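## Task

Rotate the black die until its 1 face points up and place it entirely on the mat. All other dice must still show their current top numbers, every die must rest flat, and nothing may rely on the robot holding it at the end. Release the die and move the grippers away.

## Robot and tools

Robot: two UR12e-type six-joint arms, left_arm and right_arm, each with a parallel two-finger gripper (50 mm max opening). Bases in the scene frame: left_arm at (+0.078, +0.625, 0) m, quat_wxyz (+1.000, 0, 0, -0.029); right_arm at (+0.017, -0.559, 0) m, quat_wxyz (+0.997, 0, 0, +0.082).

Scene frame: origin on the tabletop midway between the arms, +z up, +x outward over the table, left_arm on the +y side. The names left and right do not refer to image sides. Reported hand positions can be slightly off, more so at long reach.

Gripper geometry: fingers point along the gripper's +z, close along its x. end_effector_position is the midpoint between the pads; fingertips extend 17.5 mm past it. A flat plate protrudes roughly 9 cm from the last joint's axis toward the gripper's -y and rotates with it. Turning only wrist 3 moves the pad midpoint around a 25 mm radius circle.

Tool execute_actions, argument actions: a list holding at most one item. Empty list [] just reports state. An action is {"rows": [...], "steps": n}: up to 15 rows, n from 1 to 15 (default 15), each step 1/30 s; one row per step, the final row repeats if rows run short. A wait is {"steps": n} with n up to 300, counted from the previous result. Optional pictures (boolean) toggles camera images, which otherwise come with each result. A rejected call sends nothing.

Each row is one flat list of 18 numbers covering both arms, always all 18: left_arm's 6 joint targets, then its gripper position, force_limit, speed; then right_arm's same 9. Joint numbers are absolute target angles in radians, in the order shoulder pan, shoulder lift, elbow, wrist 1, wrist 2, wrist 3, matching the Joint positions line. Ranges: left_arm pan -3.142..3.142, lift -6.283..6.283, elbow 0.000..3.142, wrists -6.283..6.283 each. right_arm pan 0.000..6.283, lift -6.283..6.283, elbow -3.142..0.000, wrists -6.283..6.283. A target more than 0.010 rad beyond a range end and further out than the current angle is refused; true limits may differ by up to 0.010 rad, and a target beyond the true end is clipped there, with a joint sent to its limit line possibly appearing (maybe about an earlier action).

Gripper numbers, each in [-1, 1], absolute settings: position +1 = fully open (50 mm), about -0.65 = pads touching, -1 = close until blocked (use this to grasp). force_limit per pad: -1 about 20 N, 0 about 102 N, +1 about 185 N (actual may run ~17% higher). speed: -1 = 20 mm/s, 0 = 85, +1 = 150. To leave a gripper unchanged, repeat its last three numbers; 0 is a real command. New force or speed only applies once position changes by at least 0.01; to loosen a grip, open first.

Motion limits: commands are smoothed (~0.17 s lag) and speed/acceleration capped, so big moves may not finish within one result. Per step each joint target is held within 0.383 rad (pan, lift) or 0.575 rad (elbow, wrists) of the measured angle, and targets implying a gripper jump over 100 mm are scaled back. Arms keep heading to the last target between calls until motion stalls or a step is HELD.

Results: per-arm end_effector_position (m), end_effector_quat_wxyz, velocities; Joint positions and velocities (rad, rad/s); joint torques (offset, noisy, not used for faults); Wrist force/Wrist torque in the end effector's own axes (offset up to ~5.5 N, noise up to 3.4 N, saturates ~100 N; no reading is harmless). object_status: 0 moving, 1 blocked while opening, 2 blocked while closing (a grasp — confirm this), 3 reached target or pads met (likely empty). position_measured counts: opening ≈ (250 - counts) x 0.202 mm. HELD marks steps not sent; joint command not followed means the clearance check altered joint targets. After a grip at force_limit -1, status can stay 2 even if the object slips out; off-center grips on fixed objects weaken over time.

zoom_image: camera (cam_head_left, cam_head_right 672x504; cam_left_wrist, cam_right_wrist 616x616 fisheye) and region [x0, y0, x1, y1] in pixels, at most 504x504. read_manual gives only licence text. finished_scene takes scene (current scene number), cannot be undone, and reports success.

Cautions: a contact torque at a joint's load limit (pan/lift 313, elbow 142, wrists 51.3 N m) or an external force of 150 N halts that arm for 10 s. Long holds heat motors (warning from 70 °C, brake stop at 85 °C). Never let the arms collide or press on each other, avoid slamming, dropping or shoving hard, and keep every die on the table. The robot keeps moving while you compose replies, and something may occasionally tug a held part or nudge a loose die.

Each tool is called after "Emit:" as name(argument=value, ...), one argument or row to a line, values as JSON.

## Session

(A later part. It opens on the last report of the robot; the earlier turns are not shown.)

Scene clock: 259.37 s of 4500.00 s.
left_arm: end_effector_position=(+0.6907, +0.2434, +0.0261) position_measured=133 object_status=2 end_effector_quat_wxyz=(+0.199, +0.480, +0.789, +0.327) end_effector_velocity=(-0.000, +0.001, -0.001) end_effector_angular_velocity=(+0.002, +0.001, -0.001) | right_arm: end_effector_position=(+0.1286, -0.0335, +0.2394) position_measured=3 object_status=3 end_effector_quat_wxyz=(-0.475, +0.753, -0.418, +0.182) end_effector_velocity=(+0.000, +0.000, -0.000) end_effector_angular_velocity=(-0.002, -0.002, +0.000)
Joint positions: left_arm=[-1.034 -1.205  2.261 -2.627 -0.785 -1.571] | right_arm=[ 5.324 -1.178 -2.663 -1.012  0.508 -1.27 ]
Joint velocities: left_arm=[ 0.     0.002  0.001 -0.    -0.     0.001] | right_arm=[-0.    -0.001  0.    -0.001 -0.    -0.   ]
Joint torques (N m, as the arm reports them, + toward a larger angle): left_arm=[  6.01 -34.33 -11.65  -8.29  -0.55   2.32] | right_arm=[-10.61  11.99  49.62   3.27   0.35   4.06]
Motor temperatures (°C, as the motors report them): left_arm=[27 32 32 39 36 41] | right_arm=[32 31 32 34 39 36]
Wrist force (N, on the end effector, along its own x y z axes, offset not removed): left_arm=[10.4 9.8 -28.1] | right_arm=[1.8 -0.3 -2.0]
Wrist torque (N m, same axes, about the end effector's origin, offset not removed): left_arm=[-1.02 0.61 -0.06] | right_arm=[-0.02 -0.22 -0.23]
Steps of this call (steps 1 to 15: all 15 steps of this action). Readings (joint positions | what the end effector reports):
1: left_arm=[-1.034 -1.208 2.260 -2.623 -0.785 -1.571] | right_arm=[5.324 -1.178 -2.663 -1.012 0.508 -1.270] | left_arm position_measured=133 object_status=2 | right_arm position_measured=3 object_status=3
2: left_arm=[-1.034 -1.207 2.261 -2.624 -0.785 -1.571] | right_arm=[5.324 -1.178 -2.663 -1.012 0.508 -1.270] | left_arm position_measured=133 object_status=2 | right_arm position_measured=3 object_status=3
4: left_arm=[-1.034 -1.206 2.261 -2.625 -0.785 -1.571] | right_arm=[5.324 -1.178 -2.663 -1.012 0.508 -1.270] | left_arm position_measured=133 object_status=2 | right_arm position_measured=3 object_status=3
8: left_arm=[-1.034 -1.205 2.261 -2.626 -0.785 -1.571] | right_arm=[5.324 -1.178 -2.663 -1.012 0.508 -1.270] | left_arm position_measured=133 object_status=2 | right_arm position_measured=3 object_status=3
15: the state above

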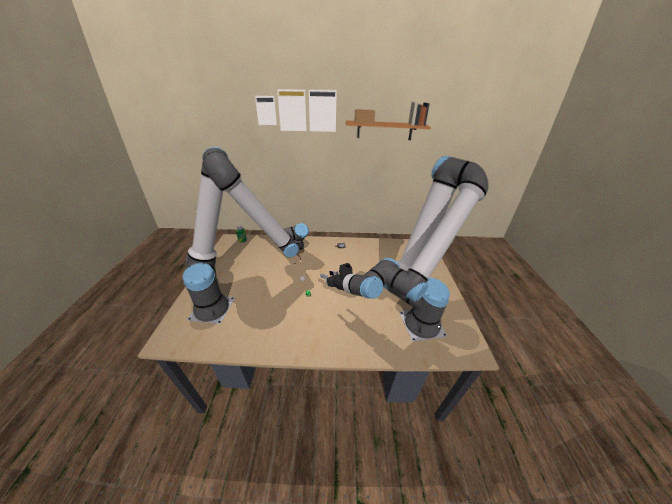

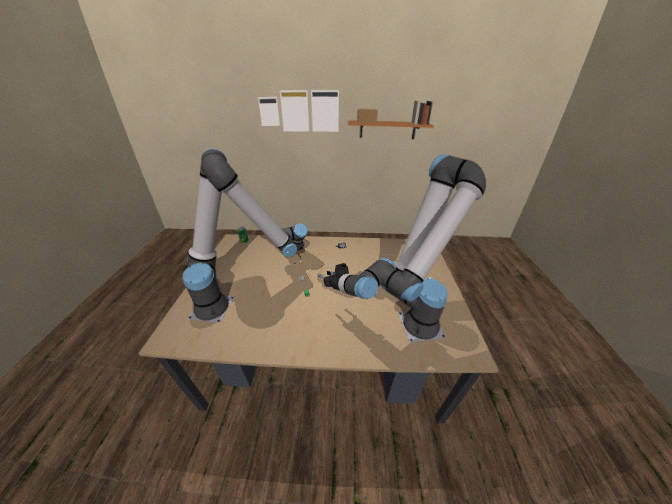

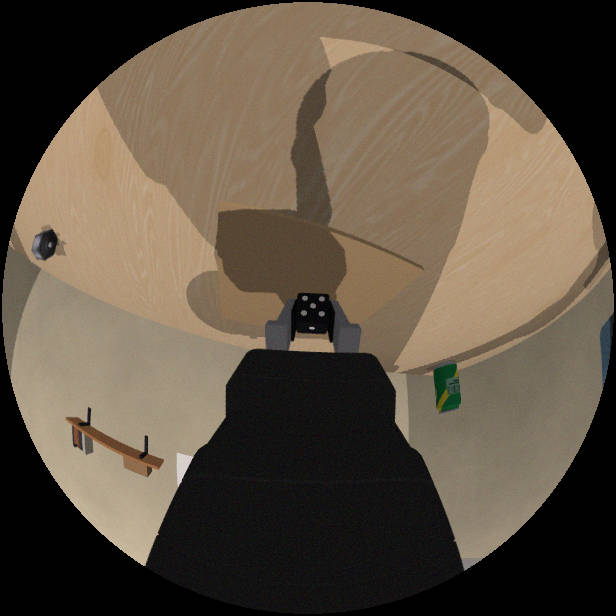

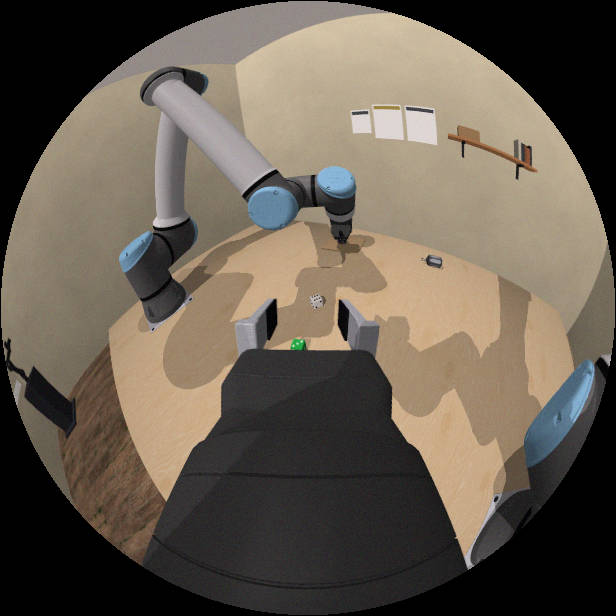

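Contact. Release, then lift away.

Emit:
execute_actions(
  actions=[
    {"rows":[[-1.0344,-1.2068,2.2607,-2.6247,-0.785,-1.571,-1,-0.3,-0.5,5.324,-1.178,-2.663,-1.012,0.508,-1.27,1,0,0],[-1.0344,-1.2068,2.2607,-2.6247,-0.785,-1.571,-1,-0.3,-0.5,5.324,-1.178,-2.663,-1.012,0.508,-1.27,1,0,0],[-1.0344,-1.2068,2.2607,-2.6247,-0.785,-1.571,-1,-0.3,-0.5,5.324,-1.178,-2.663,-1.012,0.508,-1.27,1,0,0],[-1.0344,-1.2068,2.2607,-2.6247,-0.785,-1.571,1,-0.3,0,5.324,-1.178,-2.663,-1.012,0.508,-1.27,1,0,0]],"steps":15},
  ],
  pictures=false,
)

Emit:
execute_actions(
  actions=[
    {"rows":[[-1.0344,-1.2217,2.2583,-2.6074,-0.785,-1.571,1,-0.3,0,5.324,-1.178,-2.663,-1.012,0.508,-1.27,1,0,0],[-1.0344,-1.26,2.248,-2.559,-0.785,-1.571,1,-0.3,0,5.324,-1.178,-2.663,-1.012,0.508,-1.27,1,0,0],[-1.0344,-1.29,2.239,-2.52,-0.785,-1.571,1,-0.3,0,5.324,-1.178,-2.663,-1.012,0.508,-1.27,1,0,0],[-1.0344,-1.32,2.229,-2.48,-0.785,-1.571,1,-0.3,0,5.324,-1.178,-2.663,-1.012,0.508,-1.27,1,0,0],[-1.0344,-1.35,2.218,-2.439,-0.785,-1.571,1,-0.3,0,5.324,-1.178,-2.663,-1.012,0.508,-1.27,1,0,0],[-1.0344,-1.38,2.207,-2.398,-0.785,-1.571,1,-0.3,0,5.324,-1.178,-2.663,-1.012,0.508,-1.27,1,0,0],[-1.0344,-1.41,2.195,-2.356,-0.785,-1.571,1,-0.3,0,5.324,-1.178,-2.663,-1.012,0.508,-1.27,1,0,0],[-1.0344,-1.4369,2.183,-2.3169,-0.785,-1.571,1,-0.3,0,5.324,-1.178,-2.663,-1.012,0.508,-1.27,1,0,0]],"steps":15},
  ],
  pictures=false,
)

Emit:
execute_actions(
  actions=[
    {"steps":15},
  ],
)

Emit:
zoom_image(
  camera="cam_left_wrist",
  region=[230, 130, 410, 290],
)

Emit:
zoom_image(
  camera="cam_right_wrist",
  region=[270, 200, 420, 360],
)

Scene clock: 275.93 s of 4500.00 s.
left_arm: end_effector_position=(+0.6906, +0.2436, +0.0268) position_measured=3 object_status=0 end_effector_quat_wxyz=(+0.199, +0.480, +0.789, +0.327) end_effector_velocity=(+0.000, -0.000, +0.001) end_effector_angular_velocity=(-0.002, -0.001, +0.001) | right_arm: end_effector_position=(+0.1286, -0.0335, +0.2394) position_measured=3 object_status=3 end_effector_quat_wxyz=(-0.475, +0.753, -0.418, +0.182) end_effector_velocity=(+0.000, -0.000, -0.000) end_effector_angular_velocity=(-0.001, -0.001, +0.000)
Joint positions: left_arm=[-1.034 -1.207  2.261 -2.625 -0.785 -1.571] | right_arm=[ 5.324 -1.178 -2.663 -1.012  0.508 -1.27 ]
Joint velocities: left_arm=[ 0.    -0.001 -0.    -0.001 -0.    -0.001] | right_arm=[-0.     0.    -0.001 -0.     0.    -0.001]
Joint torques (N m, as the arm reports them, + toward a larger angle): left_arm=[ -1.79 -64.46 -38.99  -1.49   1.41   1.97] | right_arm=[-8.38 15.86 50.46  3.65  0.32  3.97]
Motor temperatures (°C, as the motors report them): left_arm=[27 32 32 39 36 41] | right_arm=[32 31 32 34 39 36]
Wrist force (N, on the end effector, along its own x y z axes, offset not removed): left_arm=[3.9 -8.7 -3.7] | right_arm=[0.4 -1.6 -2.2]
Wrist torque (N m, same axes, about the end effector's origin, offset not removed): left_arm=[-1.64 -0.68 -0.24] | right_arm=[-0.33 -0.03 -0.13]
Steps of this call (steps 1 to 15: the robot went on to your last target; steps 16 to 90: nothing new was sent; then 13.07 s passed at rest; steps 91 to 105: all 15 steps of this action). Readings (joint positions | what the end effector reports):
91: left_arm=[-1.034 -1.205 2.261 -2.627 -0.785 -1.571] | right_arm=[5.324 -1.178 -2.663 -1.012 0.508 -1.270] | left_arm position_measured=133 object_status=2 | right_arm position_measured=3 object_status=3
92: left_arm=[-1.034 -1.205 2.261 -2.626 -0.785 -1.571] | right_arm=[5.324 -1.178 -2.663 -1.012 0.508 -1.270] | left_arm position_measured=133 object_status=2 | right_arm position_measured=3 object_status=3
94: left_arm=[-1.034 -1.206 2.261 -2.626 -0.785 -1.571] | right_arm=[5.324 -1.178 -2.663 -1.012 0.508 -1.270] | left_arm position_measured=127 object_status=0 | right_arm position_measured=3 object_status=3
98: left_arm=[-1.034 -1.206 2.261 -2.625 -0.785 -1.571] | right_arm=[5.324 -1.178 -2.663 -1.012 0.508 -1.270] | left_arm position_measured=71 object_status=0 | right_arm position_measured=3 object_status=3
105: the state above

Scene clock: 276.43 s of 4500.00 s.
left_arm: end_effector_position=(+0.6915, +0.2418, +0.1638) position_measured=3 object_status=3 end_effector_quat_wxyz=(+0.199, +0.480, +0.790, +0.327) end_effector_velocity=(-0.005, +0.010, +0.070) end_effector_angular_velocity=(+0.011, +0.006, -0.001) | right_arm: end_effector_position=(+0.1286, -0.0335, +0.2394) position_measured=3 object_status=3 end_effector_quat_wxyz=(-0.475, +0.753, -0.418, +0.182) end_effector_velocity=(+0.000, -0.000, +0.000) end_effector_angular_velocity=(-0.000, -0.000, -0.000)
Joint positions: left_arm=[-1.034 -1.426  2.187 -2.332 -0.785 -1.571] | right_arm=[ 5.324 -1.178 -2.663 -1.012  0.508 -1.27 ]
Joint velocities: left_arm=[ 0.    -0.111 -0.038  0.161 -0.     0.001] | right_arm=[-0.     0.     0.    -0.001  0.     0.   ]
Joint torques (N m, as the arm reports them, + toward a larger angle): left_arm=[ -3.12 -48.32 -51.56  -1.13   1.59   1.71] | right_arm=[-11.04  11.97  50.52   3.52   0.36   4.1 ]
Motor temperatures (°C, as the motors report them): left_arm=[27 32 32 39 36 41] | right_arm=[32 31 32 34 39 36]
Wrist force (N, on the end effector, along its own x y z axes, offset not removed): left_arm=[3.5 0.1 -2.1] | right_arm=[1.8 0.2 -1.1]
Wrist torque (N m, same axes, about the end effector's origin, offset not removed): left_arm=[0.01 -0.49 -0.16] | right_arm=[0.07 -0.15 -0.10]
Steps of this call (steps 1 to 15: all 15 steps of this action). Readings (joint positions | what the end effector reports):
1: left_arm=[-1.034 -1.207 2.261 -2.624 -0.785 -1.571] | right_arm=[5.324 -1.178 -2.663 -1.012 0.508 -1.270] | left_arm position_measured=3 object_status=0 | right_arm position_measured=3 object_status=3
2: left_arm=[-1.034 -1.210 2.260 -2.621 -0.785 -1.571] | right_arm=[5.324 -1.178 -2.663 -1.012 0.508 -1.270] | left_arm position_measured=3 object_status=0 | right_arm position_measured=3 object_status=3
4: left_arm=[-1.034 -1.233 2.254 -2.594 -0.785 -1.571] | right_arm=[5.324 -1.178 -2.663 -1.012 0.508 -1.270] | left_arm position_measured=3 object_status=0 | right_arm position_measured=3 object_status=3
8: left_arm=[-1.034 -1.325 2.223 -2.475 -0.785 -1.571] | right_arm=[5.324 -1.178 -2.663 -1.012 0.508 -1.270] | left_arm position_measured=3 object_status=3 | right_arm position_measured=3 object_status=3
15: the state above

Scene clock: 276.93 s of 4500.00 s.
left_arm: end_effector_position=(+0.6911, +0.2427, +0.1705) position_measured=3 object_status=3 end_effector_quat_wxyz=(+0.199, +0.480, +0.789, +0.327) end_effector_velocity=(+0.000, -0.000, +0.001) end_effector_angular_velocity=(-0.002, -0.001, +0.001) | right_arm: end_effector_position=(+0.1286, -0.0335, +0.2394) position_measured=3 object_status=3 end_effector_quat_wxyz=(-0.475, +0.753, -0.418, +0.182) end_effector_velocity=(+0.000, -0.000, -0.000) end_effector_angular_velocity=(-0.001, -0.001, +0.001)
Joint positions: left_arm=[-1.034 -1.437  2.183 -2.317 -0.785 -1.571] | right_arm=[ 5.324 -1.178 -2.663 -1.012  0.508 -1.27 ]
Joint velocities: left_arm=[ 0.    -0.002 -0.001  0.001 -0.    -0.001] | right_arm=[-0.    -0.    -0.    -0.    -0.    -0.001]
Joint torques (N m, as the arm reports them, + toward a larger angle): left_arm=[ -5.13 -57.5  -56.72  -1.68   1.9    1.91] | right_arm=[-8.51 12.9  49.86  3.8   0.41  4.18]
Motor temperatures (°C, as the motors report them): left_arm=[27 32 32 39 36 41] | right_arm=[32 31 32 34 39 36]
Wrist force (N, on the end effector, along its own x y z axes, offset not removed): left_arm=[5.0 -2.4 -0.5] | right_arm=[0.4 0.3 -0.1]
Wrist torque (N m, same axes, about the end effector's origin, offset not removed): left_arm=[-0.68 -0.85 -0.16] | right_arm=[0.19 -0.05 -0.12]
Steps of this call (steps 1 to 15: the robot went on to your last target). Readings (joint positions | what the end effector reports):
1: left_arm=[-1.034 -1.430 2.186 -2.328 -0.785 -1.571] | right_arm=[5.324 -1.178 -2.663 -1.012 0.508 -1.270] | left_arm position_measured=3 object_status=3 | right_arm position_measured=3 object_status=3
2: left_arm=[-1.034 -1.432 2.185 -2.324 -0.785 -1.571] | right_arm=[5.324 -1.178 -2.663 -1.012 0.508 -1.270] | left_arm position_measured=3 object_status=3 | right_arm position_measured=3 object_status=3
4: left_arm=[-1.034 -1.434 2.184 -2.321 -0.785 -1.571] | right_arm=[5.324 -1.178 -2.663 -1.012 0.508 -1.270] | left_arm position_measured=3 object_status=3 | right_arm position_measured=3 object_status=3
8: left_arm=[-1.034 -1.436 2.183 -2.318 -0.785 -1.571] | right_arm=[5.324 -1.178 -2.663 -1.012 0.508 -1.270] | left_arm position_measured=3 object_status=3 | right_arm position_measured=3 object_status=3
15: the state above

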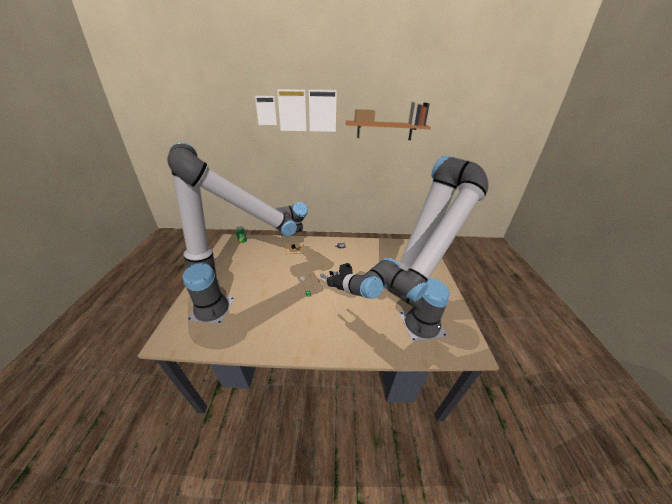

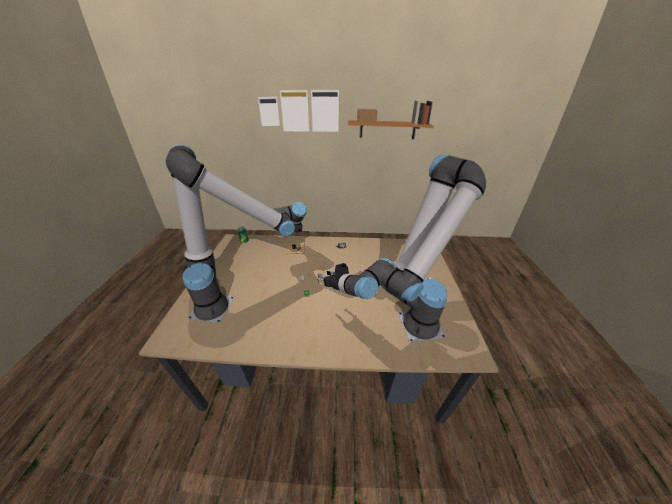

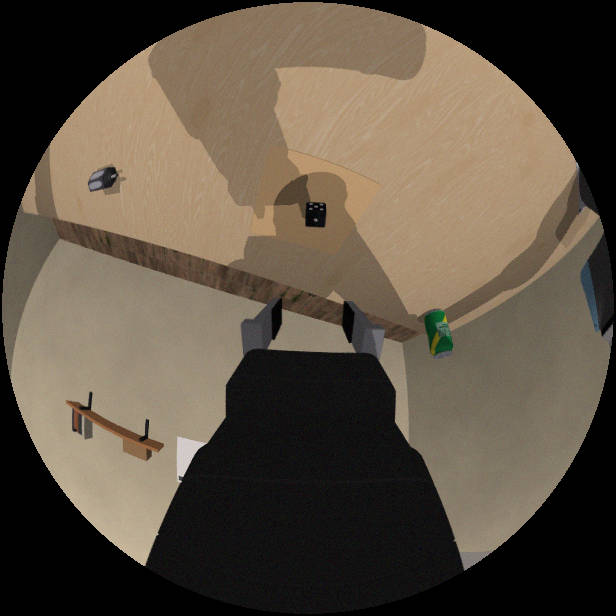

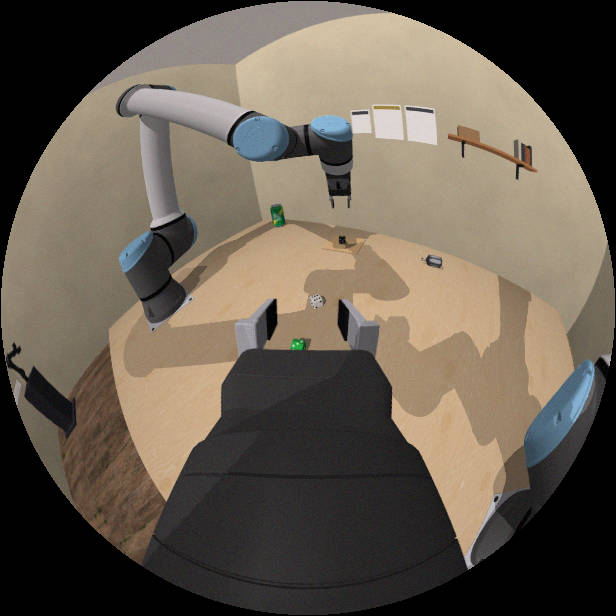

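Region (230, 130, 410, 290) of cam_left_wrist's 616x616 image, scaled by 2.800, with more detail than that image has.

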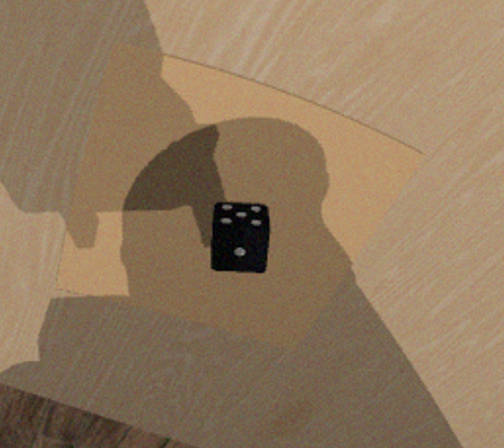

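Region (270, 200, 420, 360) of cam_right_wrist's 616x616 image, scaled by 3.150, with more detail than that image has; it fills the left 472 columns of this view, and the rest is white.

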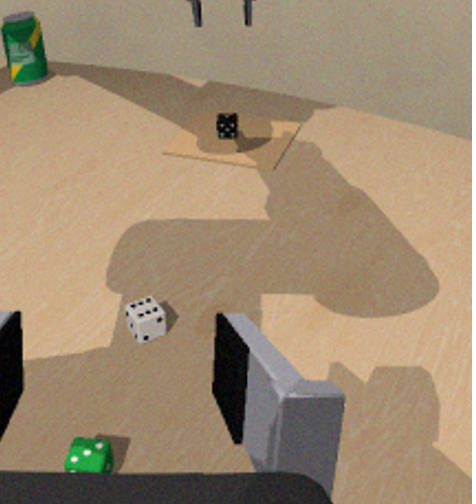

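Emit:
finished_scene(
  scene=1,
)

The scene is finished: the task was done.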